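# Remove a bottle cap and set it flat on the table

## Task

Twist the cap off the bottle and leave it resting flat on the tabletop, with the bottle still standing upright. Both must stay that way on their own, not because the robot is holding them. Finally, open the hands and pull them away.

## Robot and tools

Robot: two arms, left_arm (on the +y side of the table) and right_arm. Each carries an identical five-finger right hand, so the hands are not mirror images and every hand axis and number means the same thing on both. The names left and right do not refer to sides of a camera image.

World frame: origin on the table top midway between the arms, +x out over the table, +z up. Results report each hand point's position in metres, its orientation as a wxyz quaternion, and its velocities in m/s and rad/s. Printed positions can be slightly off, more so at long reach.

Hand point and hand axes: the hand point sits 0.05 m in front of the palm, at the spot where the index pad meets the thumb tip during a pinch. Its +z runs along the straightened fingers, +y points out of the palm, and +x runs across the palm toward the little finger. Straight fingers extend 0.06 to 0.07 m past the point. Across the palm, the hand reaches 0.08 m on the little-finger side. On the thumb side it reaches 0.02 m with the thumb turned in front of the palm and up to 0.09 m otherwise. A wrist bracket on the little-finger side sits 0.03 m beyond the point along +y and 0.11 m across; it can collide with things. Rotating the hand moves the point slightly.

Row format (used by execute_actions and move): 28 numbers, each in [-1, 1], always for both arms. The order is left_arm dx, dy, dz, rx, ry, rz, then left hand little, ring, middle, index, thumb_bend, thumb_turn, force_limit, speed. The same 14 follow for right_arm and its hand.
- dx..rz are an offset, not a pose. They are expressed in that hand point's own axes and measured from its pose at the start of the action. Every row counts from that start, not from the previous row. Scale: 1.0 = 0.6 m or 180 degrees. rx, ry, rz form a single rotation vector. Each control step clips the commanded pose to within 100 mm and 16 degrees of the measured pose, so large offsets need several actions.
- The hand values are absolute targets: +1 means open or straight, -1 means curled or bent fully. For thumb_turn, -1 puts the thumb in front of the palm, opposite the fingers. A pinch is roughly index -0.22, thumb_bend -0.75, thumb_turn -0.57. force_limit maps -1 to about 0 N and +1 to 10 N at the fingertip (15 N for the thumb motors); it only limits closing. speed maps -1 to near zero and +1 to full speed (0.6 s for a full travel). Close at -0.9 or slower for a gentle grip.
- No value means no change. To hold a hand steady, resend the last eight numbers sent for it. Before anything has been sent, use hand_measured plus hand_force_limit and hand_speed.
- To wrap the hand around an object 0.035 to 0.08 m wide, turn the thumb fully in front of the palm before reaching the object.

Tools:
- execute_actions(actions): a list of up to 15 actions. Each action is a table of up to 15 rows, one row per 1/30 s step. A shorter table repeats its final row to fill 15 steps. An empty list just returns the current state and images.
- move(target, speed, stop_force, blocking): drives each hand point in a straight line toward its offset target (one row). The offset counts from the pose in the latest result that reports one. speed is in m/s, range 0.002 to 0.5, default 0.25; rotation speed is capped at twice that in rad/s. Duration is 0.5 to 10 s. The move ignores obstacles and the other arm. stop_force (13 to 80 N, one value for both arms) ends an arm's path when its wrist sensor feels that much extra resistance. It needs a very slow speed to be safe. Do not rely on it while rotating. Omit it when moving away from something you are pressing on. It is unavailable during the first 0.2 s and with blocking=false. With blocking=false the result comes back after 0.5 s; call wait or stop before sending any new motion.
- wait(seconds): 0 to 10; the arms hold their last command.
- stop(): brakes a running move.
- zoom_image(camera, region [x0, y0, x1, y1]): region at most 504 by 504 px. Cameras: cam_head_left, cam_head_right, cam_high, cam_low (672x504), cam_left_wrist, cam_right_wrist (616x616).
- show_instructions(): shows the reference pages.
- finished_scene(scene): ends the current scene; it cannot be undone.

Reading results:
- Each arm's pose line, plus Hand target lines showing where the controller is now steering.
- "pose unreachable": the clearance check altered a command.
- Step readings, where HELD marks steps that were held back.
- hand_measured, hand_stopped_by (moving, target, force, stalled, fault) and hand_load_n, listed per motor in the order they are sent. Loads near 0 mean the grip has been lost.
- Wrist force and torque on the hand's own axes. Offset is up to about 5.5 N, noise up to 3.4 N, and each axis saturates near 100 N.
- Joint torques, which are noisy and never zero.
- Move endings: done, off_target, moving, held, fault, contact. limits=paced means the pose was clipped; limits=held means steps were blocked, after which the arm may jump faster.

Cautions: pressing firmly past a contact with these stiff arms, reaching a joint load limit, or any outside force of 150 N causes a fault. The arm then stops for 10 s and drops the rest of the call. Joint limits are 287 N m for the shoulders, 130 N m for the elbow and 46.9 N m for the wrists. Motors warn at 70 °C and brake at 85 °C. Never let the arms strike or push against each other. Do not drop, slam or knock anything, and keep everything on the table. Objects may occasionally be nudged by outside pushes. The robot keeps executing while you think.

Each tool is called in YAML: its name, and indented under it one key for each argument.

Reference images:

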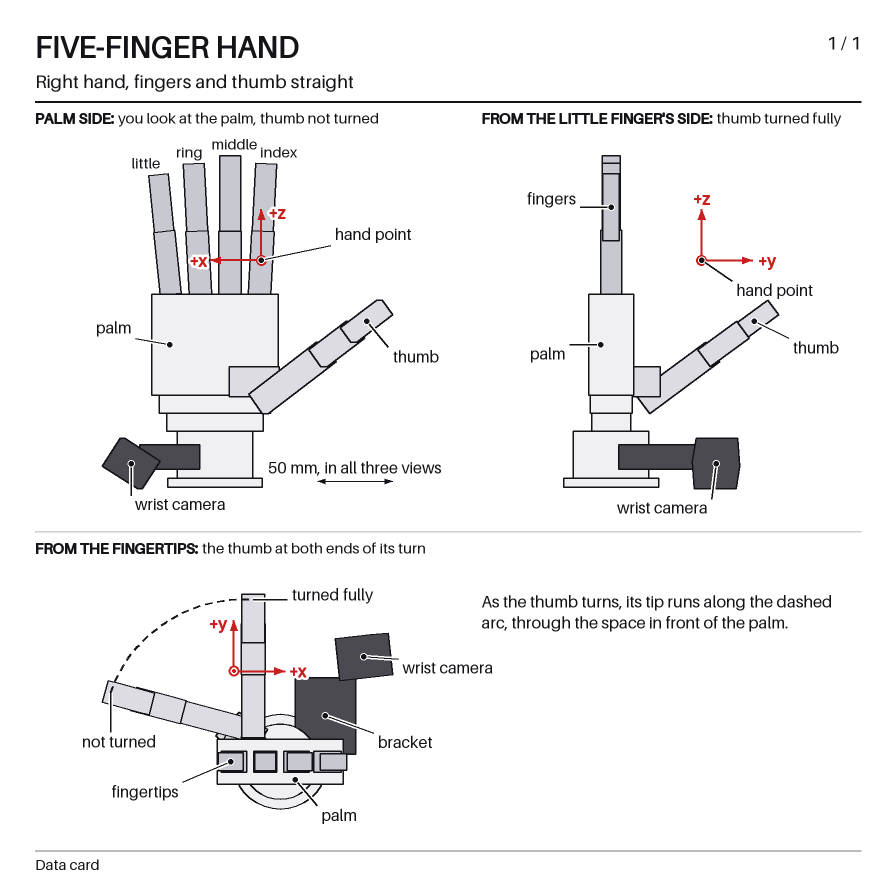

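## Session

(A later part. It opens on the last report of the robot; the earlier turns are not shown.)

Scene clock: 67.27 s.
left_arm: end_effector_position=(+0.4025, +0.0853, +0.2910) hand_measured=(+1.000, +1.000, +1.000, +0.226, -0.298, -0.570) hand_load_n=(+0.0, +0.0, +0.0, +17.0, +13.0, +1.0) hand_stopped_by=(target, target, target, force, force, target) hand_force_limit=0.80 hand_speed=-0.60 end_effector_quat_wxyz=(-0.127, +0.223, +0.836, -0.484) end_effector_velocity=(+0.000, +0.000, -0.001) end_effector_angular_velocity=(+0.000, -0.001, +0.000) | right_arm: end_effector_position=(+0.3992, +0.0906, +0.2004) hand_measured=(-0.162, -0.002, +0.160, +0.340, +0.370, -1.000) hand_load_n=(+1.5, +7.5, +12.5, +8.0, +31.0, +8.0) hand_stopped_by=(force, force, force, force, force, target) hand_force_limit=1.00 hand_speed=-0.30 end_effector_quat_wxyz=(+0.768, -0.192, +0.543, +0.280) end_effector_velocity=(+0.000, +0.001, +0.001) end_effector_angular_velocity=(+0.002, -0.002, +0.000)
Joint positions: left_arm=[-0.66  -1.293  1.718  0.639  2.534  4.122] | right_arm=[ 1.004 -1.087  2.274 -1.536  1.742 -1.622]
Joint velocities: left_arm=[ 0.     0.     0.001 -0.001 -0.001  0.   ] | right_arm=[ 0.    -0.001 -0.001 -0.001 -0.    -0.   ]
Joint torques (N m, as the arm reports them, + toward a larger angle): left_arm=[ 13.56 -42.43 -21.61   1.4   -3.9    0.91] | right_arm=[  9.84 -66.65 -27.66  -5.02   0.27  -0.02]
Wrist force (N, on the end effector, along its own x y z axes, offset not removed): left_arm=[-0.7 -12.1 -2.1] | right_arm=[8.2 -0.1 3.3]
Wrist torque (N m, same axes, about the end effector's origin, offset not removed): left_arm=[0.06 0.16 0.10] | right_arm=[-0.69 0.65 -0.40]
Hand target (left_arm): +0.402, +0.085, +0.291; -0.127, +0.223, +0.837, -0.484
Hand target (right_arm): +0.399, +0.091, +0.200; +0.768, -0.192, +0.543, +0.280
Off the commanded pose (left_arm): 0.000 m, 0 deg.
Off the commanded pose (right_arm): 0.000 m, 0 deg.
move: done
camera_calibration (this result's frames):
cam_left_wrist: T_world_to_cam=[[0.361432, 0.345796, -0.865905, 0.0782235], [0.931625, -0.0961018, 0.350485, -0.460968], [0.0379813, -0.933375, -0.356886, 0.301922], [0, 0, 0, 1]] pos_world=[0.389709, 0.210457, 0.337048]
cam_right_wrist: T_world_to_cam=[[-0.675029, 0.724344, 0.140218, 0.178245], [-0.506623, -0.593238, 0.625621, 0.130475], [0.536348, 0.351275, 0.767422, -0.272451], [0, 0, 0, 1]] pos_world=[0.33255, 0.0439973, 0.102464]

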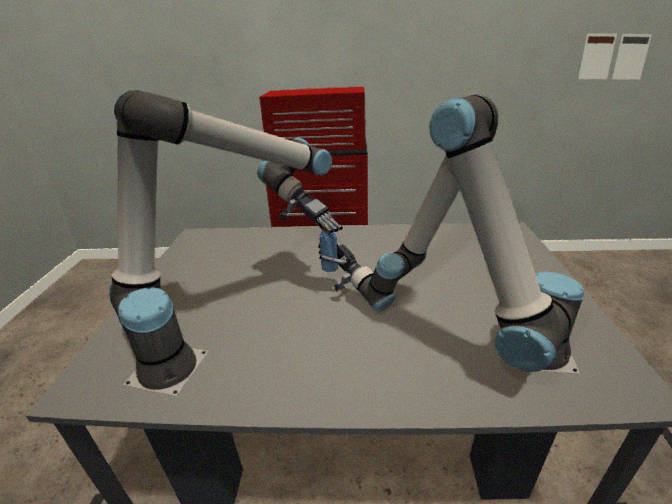

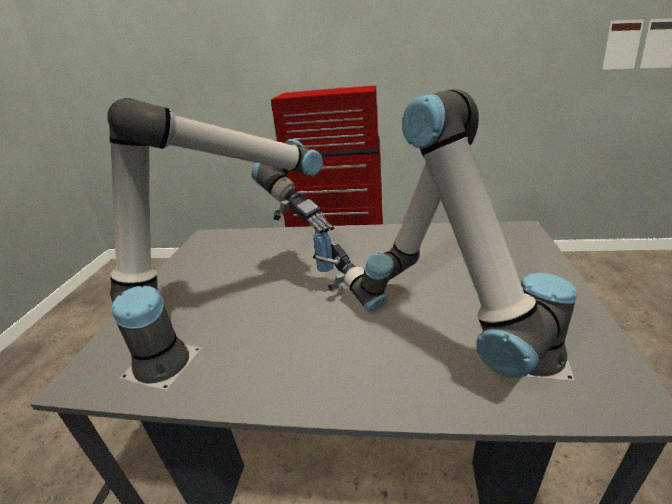

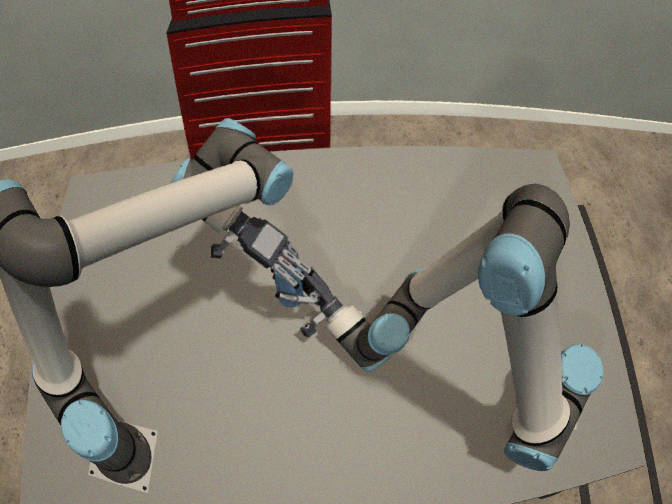

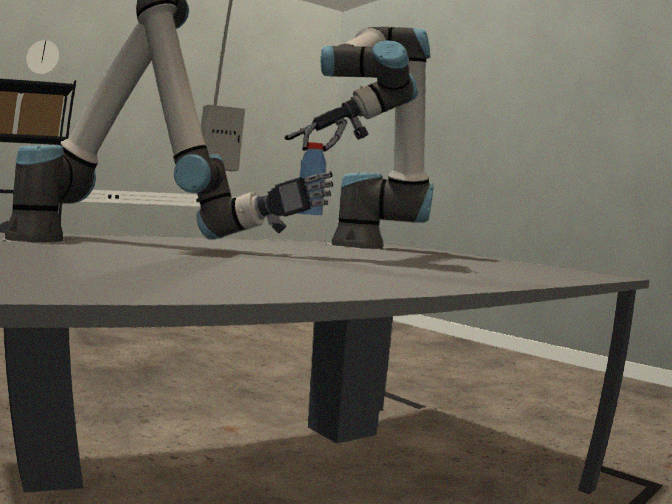

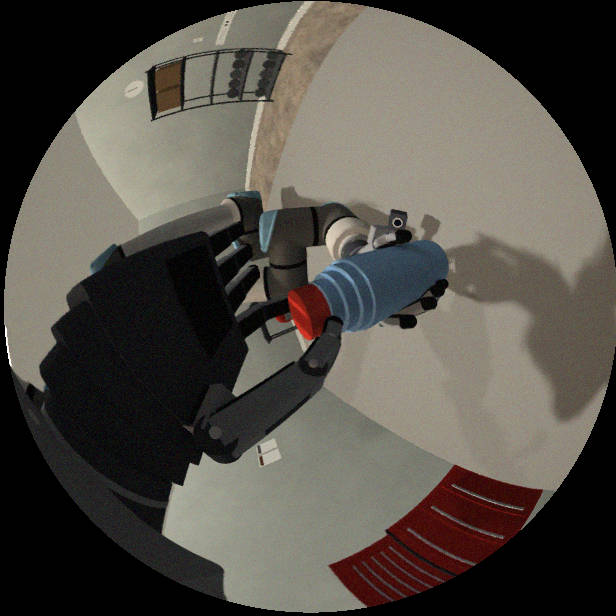

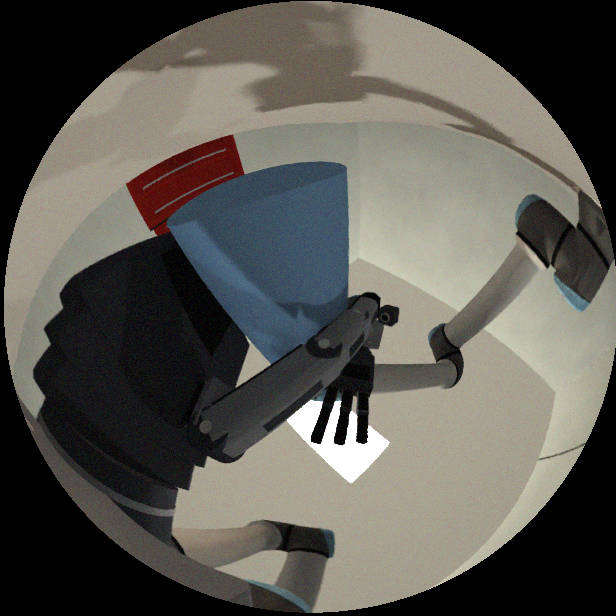

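move:
  target: [0.013,-0.004,0.0065,0,-0.289,-0.167,1,1,1,-0.5,-1,-0.57,0.8,-0.6, 0,0,0,0,0,0,-0.98,-1,-1,-1,-0.62,-1,1,-0.3]
  speed: 0.4

move:
  target: [0.013,-0.004,0.0065,0,-0.289,-0.167,1,1,1,-0.5,-1,-0.57,0.8,-0.6, 0,0,0,0,0,0,-0.98,-1,-1,-1,-0.62,-1,1,-0.3]
  speed: 0.4

move:
  target: [0.013,-0.004,0.0065,0,-0.289,-0.167,1,1,1,-0.5,-1,-0.57,0.8,-0.6, 0,0,0,0,0,0,-0.98,-1,-1,-1,-0.62,-1,1,-0.3]
  speed: 0.4

Scene clock: 69.63 s.
left_arm: end_effector_position=(+0.3935, +0.0853, +0.2911) hand_measured=(+1.000, +1.000, +1.000, +0.226, -0.296, -0.570) hand_load_n=(+0.0, +0.0, +0.0, +18.5, +8.0, +0.5) hand_stopped_by=(target, target, target, force, force, target) hand_force_limit=0.80 hand_speed=-0.60 end_effector_quat_wxyz=(+0.131, -0.226, +0.835, -0.485) end_effector_velocity=(+0.001, -0.001, +0.000) end_effector_angular_velocity=(+0.001, -0.002, +0.014) | right_arm: end_effector_position=(+0.3992, +0.0906, +0.2003) hand_measured=(-0.162, -0.002, +0.160, +0.340, +0.378, -1.000) hand_load_n=(+1.0, +6.5, +11.0, +6.5, +30.0, +10.5) hand_stopped_by=(force, force, force, force, force, target) hand_force_limit=1.00 hand_speed=-0.30 end_effector_quat_wxyz=(+0.768, -0.192, +0.543, +0.280) end_effector_velocity=(-0.000, -0.000, -0.001) end_effector_angular_velocity=(-0.001, +0.001, +0.000)
Joint positions: left_arm=[-1.049 -1.63   2.011  0.145  1.408  3.047] | right_arm=[ 1.004 -1.087  2.274 -1.535  1.742 -1.622]
Joint velocities: left_arm=[-0.007  0.002 -0.002  0.002 -0.019 -0.009] | right_arm=[ 0.     0.001  0.    -0.     0.     0.   ]
Joint torques (N m, as the arm reports them, + toward a larger angle): left_arm=[ -5.2  -17.3  -34.46   6.11  -4.43  -2.41] | right_arm=[  8.72 -60.48 -25.2   -8.17   0.59  -0.71]
Wrist force (N, on the end effector, along its own x y z axes, offset not removed): left_arm=[7.9 -15.6 -7.4] | right_arm=[23.0 3.5 8.1]
Wrist torque (N m, same axes, about the end effector's origin, offset not removed): left_arm=[0.34 0.15 0.12] | right_arm=[-0.74 -0.12 0.29]
Hand target (left_arm): +0.394, +0.085, +0.291; +0.131, -0.227, +0.835, -0.485
Hand target (right_arm): +0.399, +0.091, +0.200; +0.768, -0.192, +0.543, +0.280
Off the commanded pose (left_arm): 0.000 m, 0 deg.
Off the commanded pose (right_arm): 0.000 m, 0 deg.
move: done
camera_calibration (this result's frames):
cam_left_wrist: T_world_to_cam=[[-0.120374, 0.481466, -0.868159, 0.26027], [0.54985, 0.760458, 0.345498, -0.374027], [0.826544, -0.435768, -0.356274, -0.0506047], [0, 0, 0, 1]] pos_world=[0.278815, 0.137068, 0.337152]
cam_right_wrist: T_world_to_cam=[[-0.67502, 0.724356, 0.140199, 0.178246], [-0.506554, -0.593166, 0.625745, 0.130459], [0.536423, 0.351372, 0.767325, -0.272423], [0, 0, 0, 1]] pos_world=[0.332539, 0.0439919, 0.102413]

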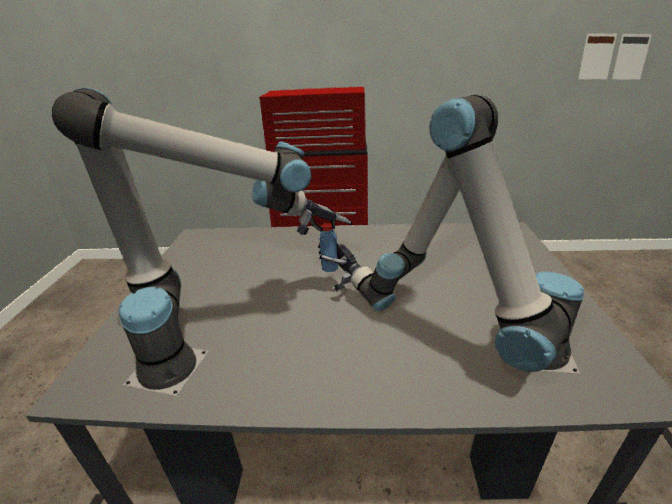

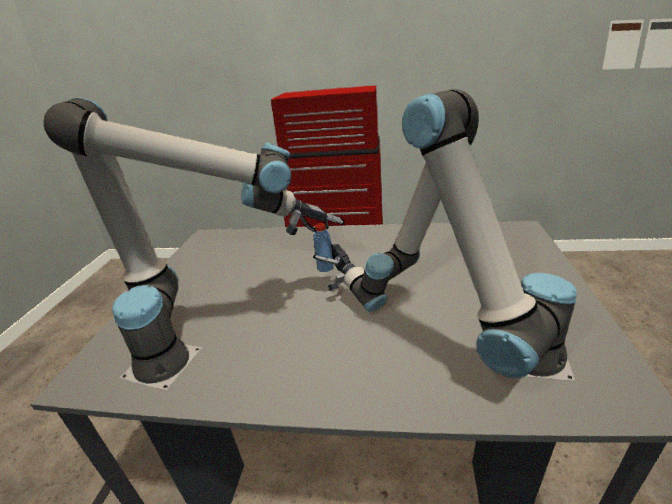

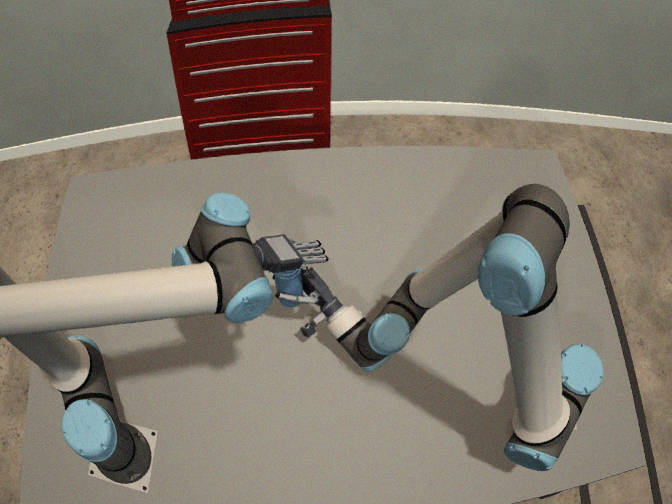

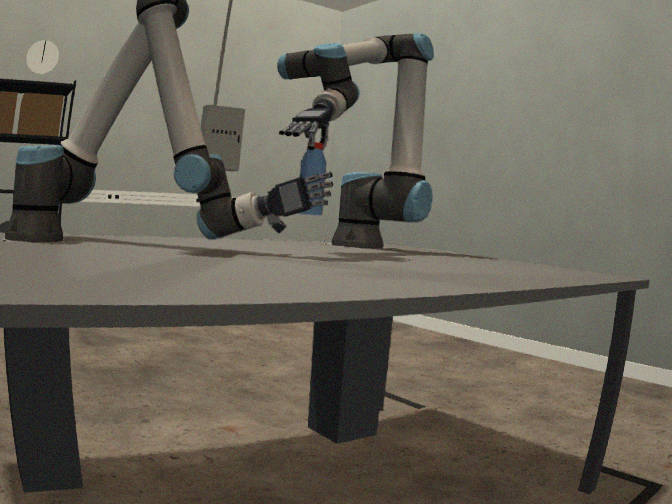

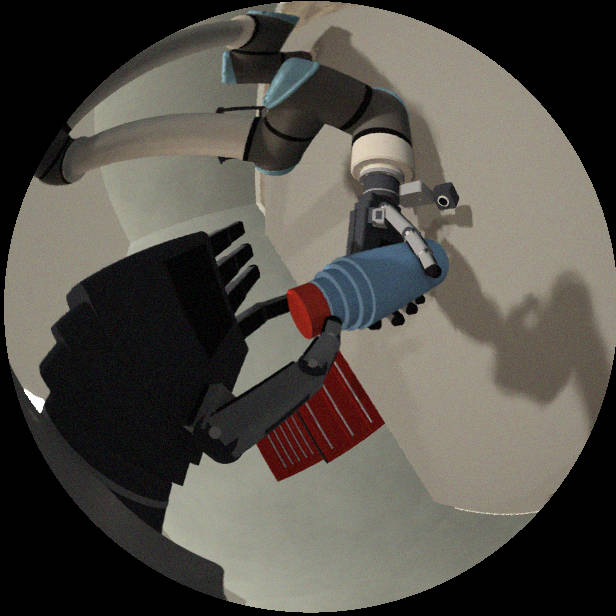

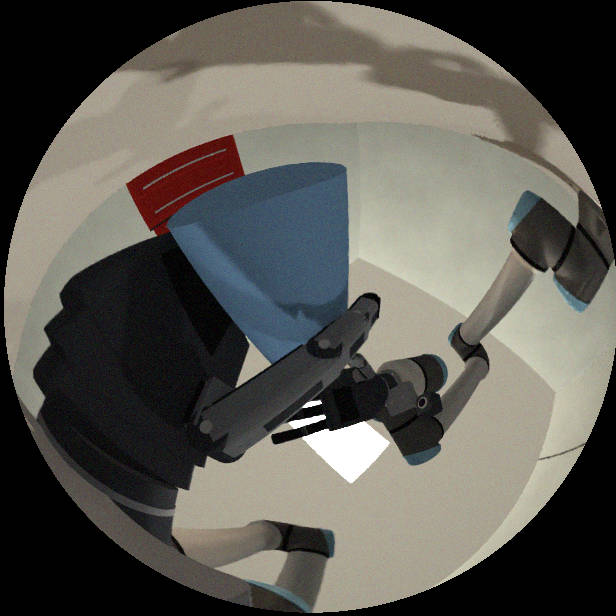

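Scene clock: 71.77 s.
left_arm: end_effector_position=(+0.3893, +0.0773, +0.2915) hand_measured=(+1.000, +1.000, +1.000, +0.226, -0.296, -0.570) hand_load_n=(+0.0, +0.0, +0.0, +11.5, +9.5, +1.5) hand_stopped_by=(target, target, target, force, force, target) hand_force_limit=0.80 hand_speed=-0.60 end_effector_quat_wxyz=(-0.353, +0.614, -0.610, +0.356) end_effector_velocity=(-0.000, +0.000, -0.001) end_effector_angular_velocity=(+0.003, +0.005, +0.014) | right_arm: end_effector_position=(+0.3992, +0.0906, +0.2003) hand_measured=(-0.162, -0.002, +0.160, +0.340, +0.378, -1.000) hand_load_n=(+3.0, +8.5, +12.0, +7.0, +28.0, +7.5) hand_stopped_by=(force, force, force, force, force, target) hand_force_limit=1.00 hand_speed=-0.30 end_effector_quat_wxyz=(+0.768, -0.192, +0.543, +0.280) end_effector_velocity=(+0.001, +0.001, +0.002) end_effector_angular_velocity=(+0.003, -0.003, -0.000)
Joint positions: left_arm=[-1.287 -1.268  1.756  0.908  0.529  1.766] | right_arm=[ 1.004 -1.087  2.274 -1.535  1.742 -1.622]
Joint velocities: left_arm=[ 0.001  0.009 -0.005  0.024  0.002 -0.027] | right_arm=[-0.    -0.    -0.003 -0.001  0.     0.   ]
Joint torques (N m, as the arm reports them, + toward a larger angle): left_arm=[ 15.54 -42.53 -35.44   3.98   2.68  -2.  ] | right_arm=[  5.87 -60.38 -24.69  -6.4   -2.31  -0.59]
Wrist force (N, on the end effector, along its own x y z axes, offset not removed): left_arm=[6.3 -10.5 -15.2] | right_arm=[14.9 -3.8 -6.6]
Wrist torque (N m, same axes, about the end effector's origin, offset not removed): left_arm=[-0.14 -0.27 0.26] | right_arm=[0.05 0.72 -0.05]
Hand target (left_arm): +0.389, +0.077, +0.291; -0.354, +0.614, -0.609, +0.355
Hand target (right_arm): +0.399, +0.091, +0.200; +0.768, -0.192, +0.543, +0.280
Off the commanded pose (left_arm): 0.000 m, 0 deg.
Off the commanded pose (right_arm): 0.000 m, 0 deg.
move: done
camera_calibration (this result's frames):
cam_left_wrist: T_world_to_cam=[[-0.478366, 0.13261, -0.86809, 0.430259], [-0.382368, 0.858451, 0.341844, -0.00937545], [0.790545, 0.495456, -0.359948, -0.107281], [0, 0, 0, 1]] pos_world=[0.287047, 0.00414445, 0.338093]
cam_right_wrist: T_world_to_cam=[[-0.674984, 0.724388, 0.140207, 0.178241], [-0.506548, -0.593124, 0.62579, 0.130455], [0.536475, 0.351377, 0.767287, -0.272427], [0, 0, 0, 1]] pos_world=[0.332542, 0.0439844, 0.102401]

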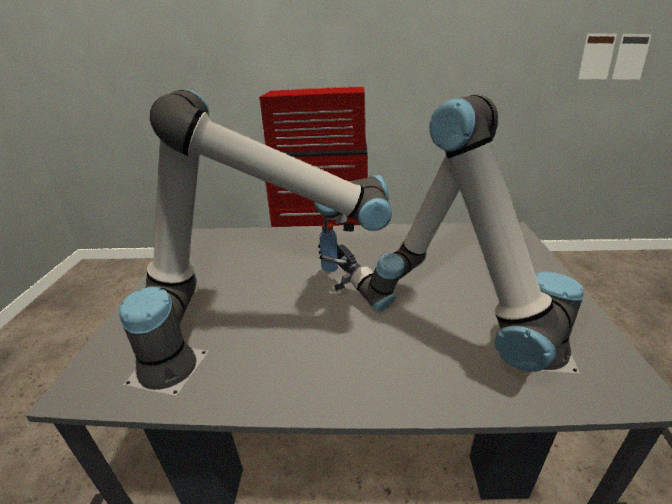

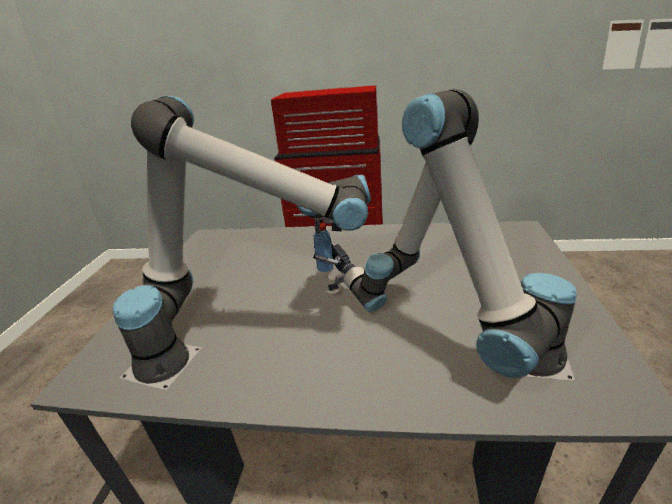

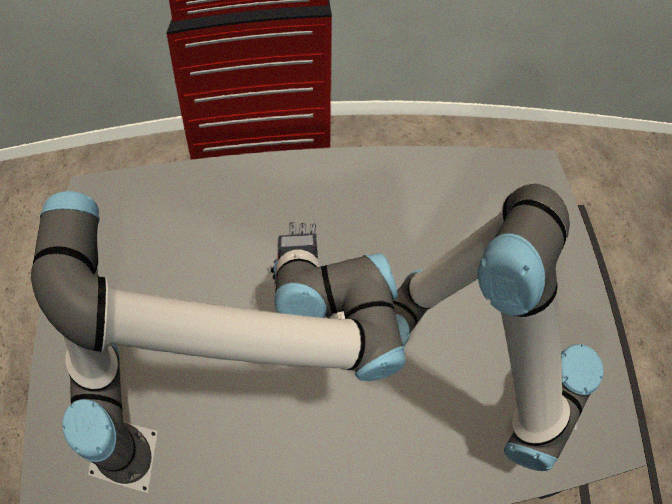

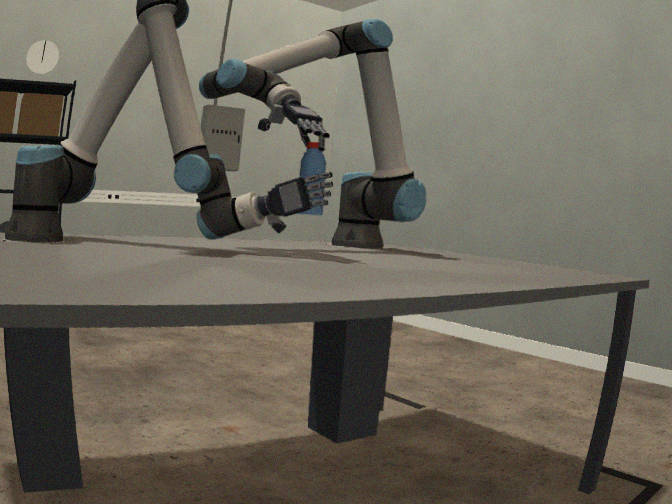

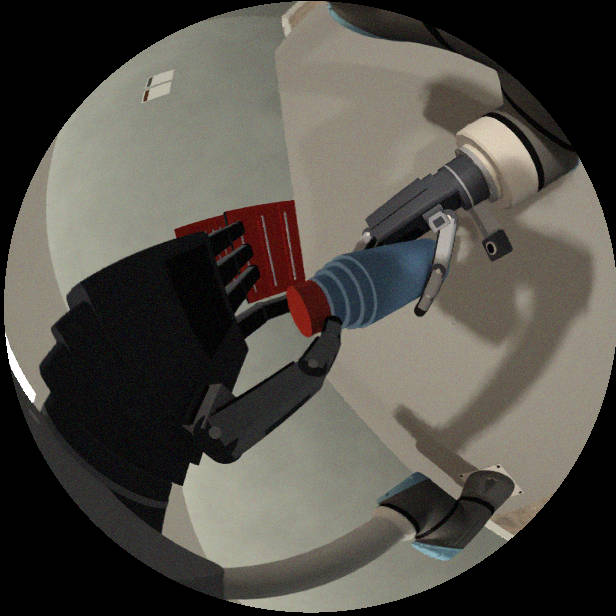

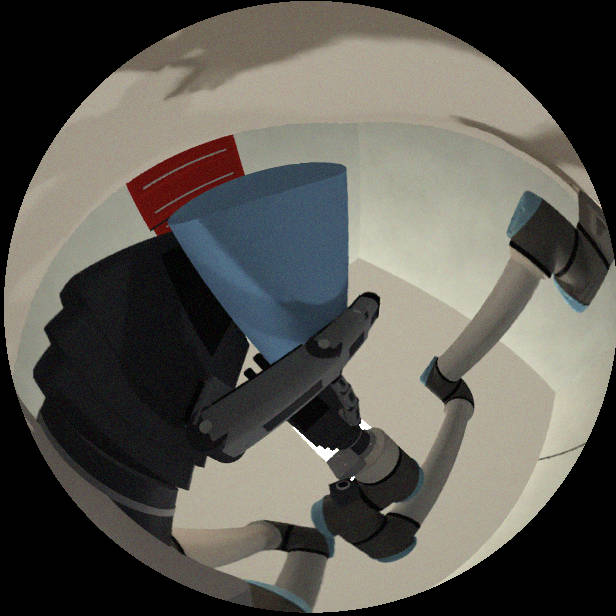

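Scene clock: 73.47 s.
left_arm: end_effector_position=(+0.3929, +0.0722, +0.2919) hand_measured=(+1.000, +1.000, +1.000, +0.224, -0.296, -0.570) hand_load_n=(+0.0, +0.0, +0.0, +5.0, +16.0, +6.5) hand_stopped_by=(target, target, target, force, force, target) hand_force_limit=0.80 hand_speed=-0.60 end_effector_quat_wxyz=(-0.433, +0.766, -0.411, +0.238) end_effector_velocity=(-0.000, +0.000, +0.002) end_effector_angular_velocity=(-0.003, -0.001, -0.000) | right_arm: end_effector_position=(+0.3992, +0.0906, +0.2003) hand_measured=(-0.162, -0.002, +0.160, +0.342, +0.378, -0.998) hand_load_n=(+0.5, +6.5, +14.0, +14.0, +26.0, +17.0) hand_stopped_by=(force, force, force, force, force, target) hand_force_limit=1.00 hand_speed=-0.30 end_effector_quat_wxyz=(+0.768, -0.192, +0.543, +0.280) end_effector_velocity=(-0.000, -0.000, -0.000) end_effector_angular_velocity=(-0.002, +0.001, -0.000)
Joint positions: left_arm=[-1.223 -1.047  1.593  1.614  0.664  0.855] | right_arm=[ 1.004 -1.087  2.273 -1.535  1.742 -1.622]
Joint velocities: left_arm=[-0.    -0.003 -0.     0.    -0.    -0.   ] | right_arm=[-0.    -0.     0.     0.002  0.    -0.   ]
Joint torques (N m, as the arm reports them, + toward a larger angle): left_arm=[ -0.42 -71.52 -23.14   3.96  -7.25  -2.64] | right_arm=[  8.17 -62.13 -22.99  -7.11  -2.03  -0.4 ]
Wrist force (N, on the end effector, along its own x y z axes, offset not removed): left_arm=[-10.7 3.1 -21.1] | right_arm=[13.4 -12.8 13.0]
Wrist torque (N m, same axes, about the end effector's origin, offset not removed): left_arm=[0.21 0.24 0.10] | right_arm=[-0.55 0.92 0.97]
Hand target (left_arm): +0.393, +0.072, +0.292; -0.433, +0.766, -0.411, +0.238
Hand target (right_arm): +0.399, +0.091, +0.200; +0.768, -0.192, +0.543, +0.280
Off the commanded pose (left_arm): 0.003 m, 27 deg; orientation clipped at the last step of the last action.
Off the commanded pose (right_arm): 0.000 m, 0 deg.
move: held (left_arm); limits=paced,held; held on 20 of 51 steps (left_arm), including the last (left_arm)
pose unreachable (left arm): on one or more control steps of this call, first in action 0 (counted from 0), this arm could not follow its commanded pose, so it was not sent that pose on those steps. On the call's last step it was still not sent that pose. It may still have moved: this result reports where it is.
cause: the commanded pose would bring a part of the arm too close to another arm (a part of this arm just beyond joint 4 (wrist 1) and a part of the other arm just beyond its joint 3 (elbow)).
camera_calibration (this result's frames):
cam_left_wrist: T_world_to_cam=[[-0.483605, -0.161402, -0.860276, 0.453985], [-0.785199, 0.514295, 0.34491, 0.178444], [0.386767, 0.842288, -0.375448, 0.0306005], [0, 0, 0, 1]] pos_world=[0.347828, -0.0442732, 0.340495]
cam_right_wrist: T_world_to_cam=[[-0.674985, 0.724387, 0.140208, 0.17824], [-0.506551, -0.593128, 0.625784, 0.130459], [0.536471, 0.351372, 0.767292, -0.272431], [0, 0, 0, 1]] pos_world=[0.332545, 0.0439882, 0.102405]

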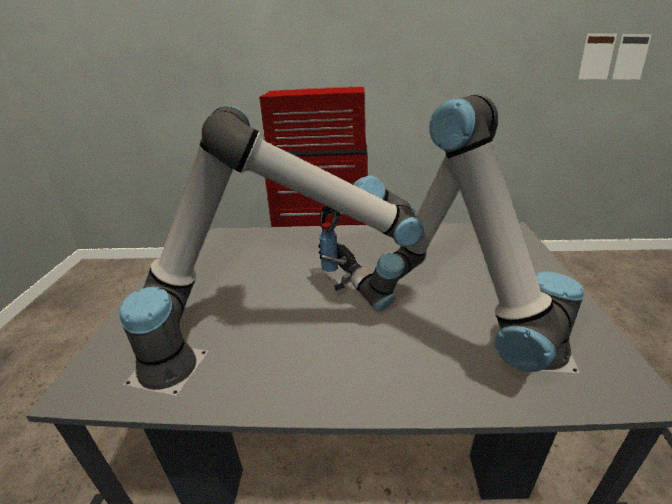

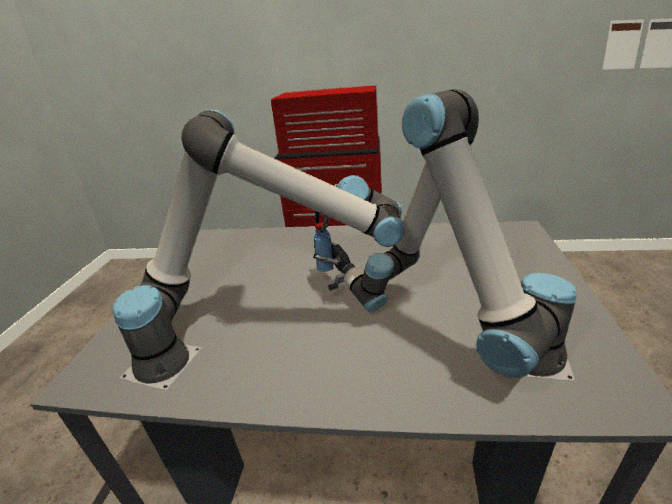

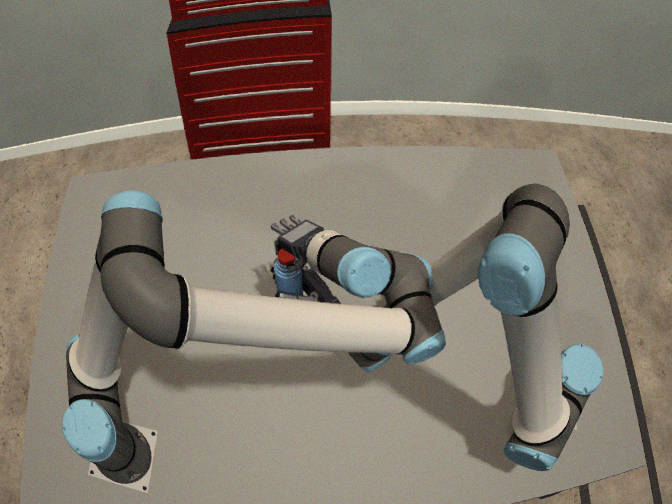

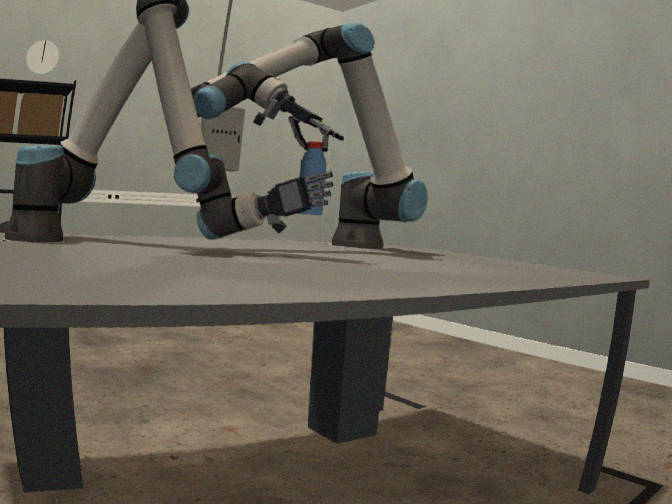

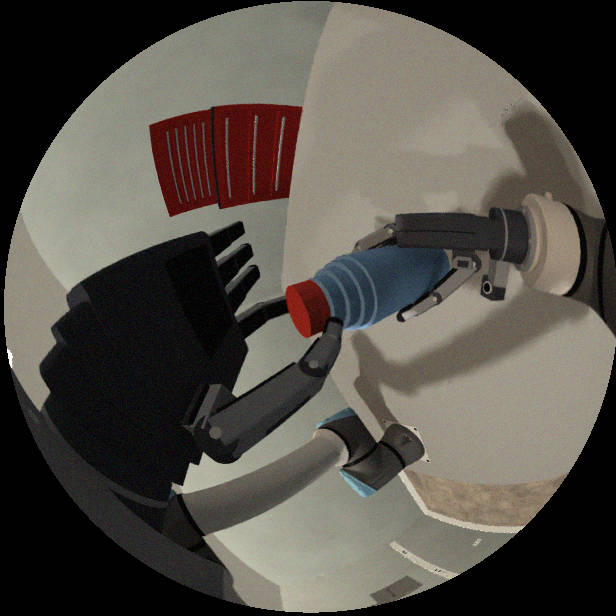

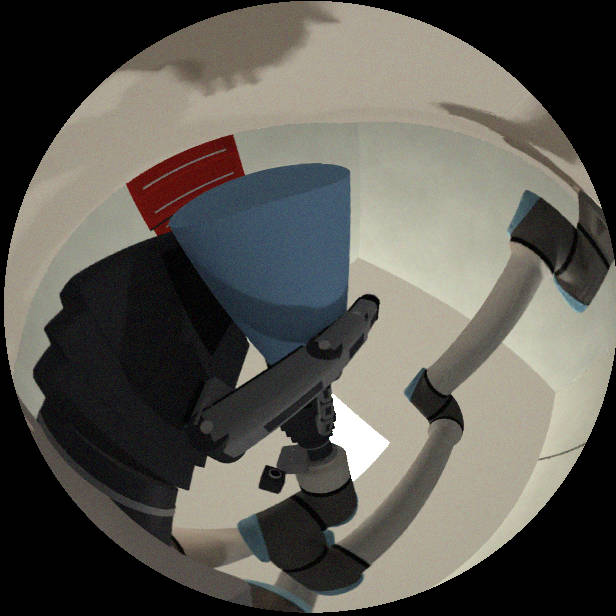

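execute_actions:
  actions: []

Scene clock: 74.17 s.
left_arm: end_effector_position=(+0.3929, +0.0722, +0.2919) hand_measured=(+1.000, +1.000, +1.000, +0.224, -0.296, -0.570) hand_load_n=(+0.0, +0.0, +0.0, +5.0, +16.0, +6.0) hand_stopped_by=(target, target, target, force, force, target) hand_force_limit=0.80 hand_speed=-0.60 end_effector_quat_wxyz=(-0.433, +0.766, -0.411, +0.238) end_effector_velocity=(-0.000, -0.000, -0.000) end_effector_angular_velocity=(-0.001, +0.000, +0.000) | right_arm: end_effector_position=(+0.3992, +0.0906, +0.2003) hand_measured=(-0.162, -0.002, +0.160, +0.342, +0.378, -0.998) hand_load_n=(+0.5, +6.5, +14.0, +14.0, +26.0, +17.0) hand_stopped_by=(force, force, force, force, force, target) hand_force_limit=1.00 hand_speed=-0.30 end_effector_quat_wxyz=(+0.768, -0.192, +0.543, +0.280) end_effector_velocity=(-0.000, -0.000, -0.000) end_effector_angular_velocity=(-0.000, +0.000, -0.000)
Joint positions: left_arm=[-1.223 -1.047  1.593  1.614  0.664  0.855] | right_arm=[ 1.004 -1.087  2.273 -1.535  1.742 -1.622]
Joint velocities: left_arm=[-0.     0.    -0.    -0.001  0.    -0.   ] | right_arm=[-0.     0.001  0.    -0.001  0.     0.   ]
Joint torques (N m, as the arm reports them, + toward a larger angle): left_arm=[ -1.2  -65.44 -23.07   4.05  -7.11  -2.67] | right_arm=[  9.09 -59.81 -22.19  -6.93  -2.07  -1.16]
Wrist force (N, on the end effector, along its own x y z axes, offset not removed): left_arm=[-6.0 2.6 -19.3] | right_arm=[12.0 -12.2 7.9]
Wrist torque (N m, same axes, about the end effector's origin, offset not removed): left_arm=[-0.09 -0.43 0.24] | right_arm=[-0.32 1.20 1.25]
Hand target (left_arm): +0.393, +0.072, +0.292; -0.433, +0.766, -0.411, +0.238
Hand target (right_arm): +0.399, +0.091, +0.200; +0.768, -0.192, +0.543, +0.280
Off the commanded pose (left_arm): 0.003 m, 27 deg; orientation clipped at the last step of the last action.
Off the commanded pose (right_arm): 0.000 m, 0 deg.
previous command not reached (left arm): its pose would have brought a part of the arm too close to another arm.
camera_calibration (this result's frames):
cam_left_wrist: T_world_to_cam=[[-0.483629, -0.16126, -0.860289, 0.454007], [-0.785179, 0.51426, 0.345007, 0.178382], [0.386777, 0.842337, -0.375329, 0.0305667], [0, 0, 0, 1]] pos_world=[0.347811, -0.0442691, 0.340507]
cam_right_wrist: T_world_to_cam=[[-0.674985, 0.724388, 0.140208, 0.178241], [-0.506552, -0.593128, 0.625784, 0.130459], [0.536471, 0.351372, 0.767292, -0.272431], [0, 0, 0, 1]] pos_world=[0.332545, 0.043988, 0.102405]

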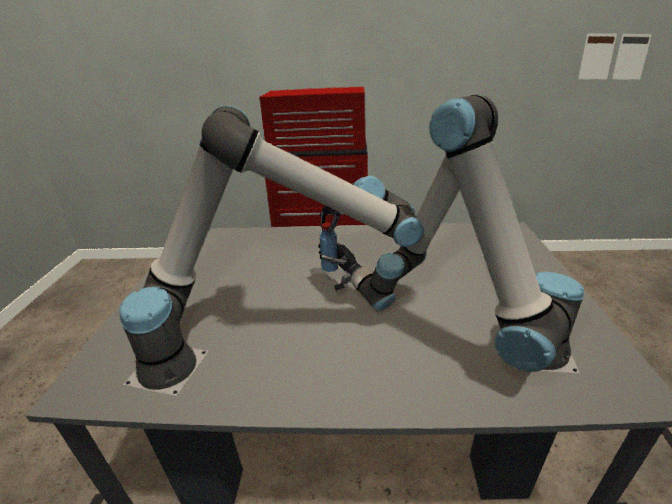

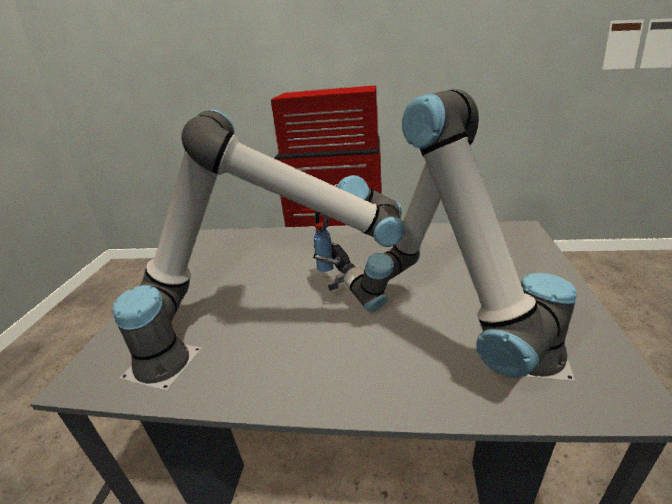

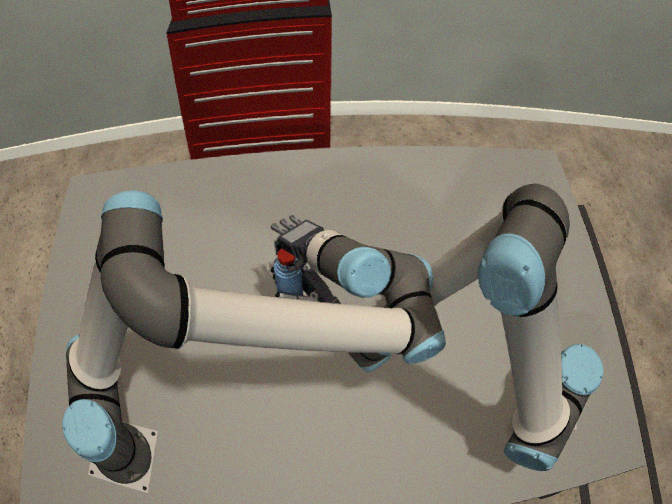

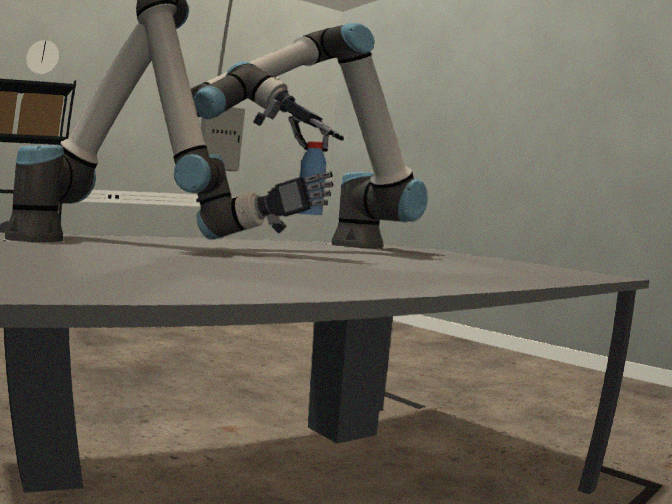

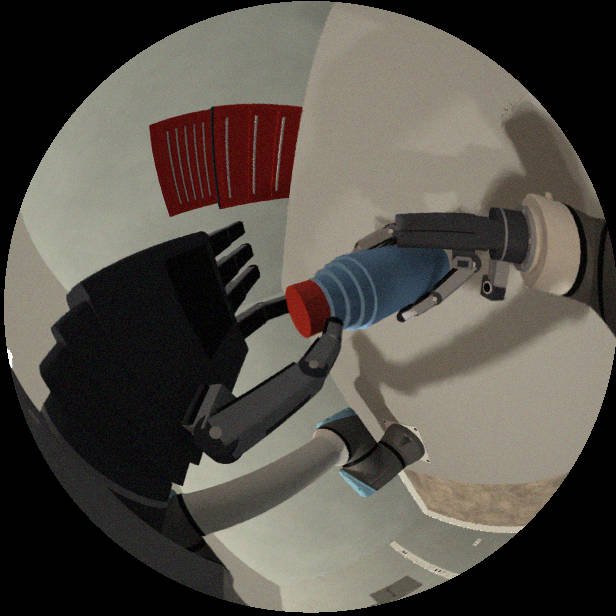

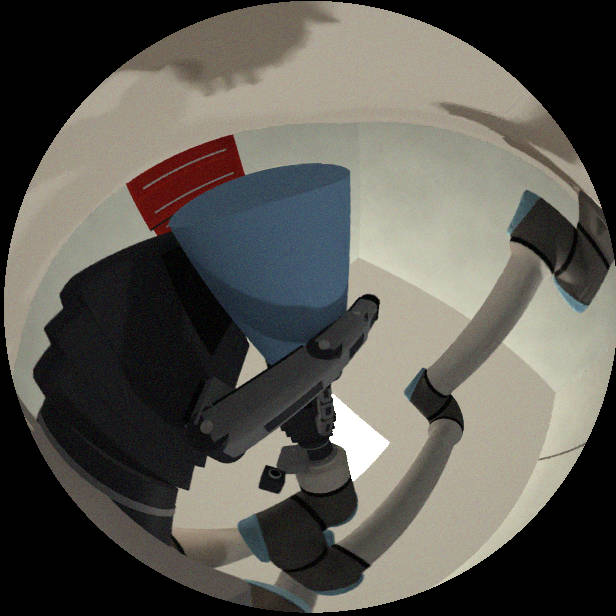

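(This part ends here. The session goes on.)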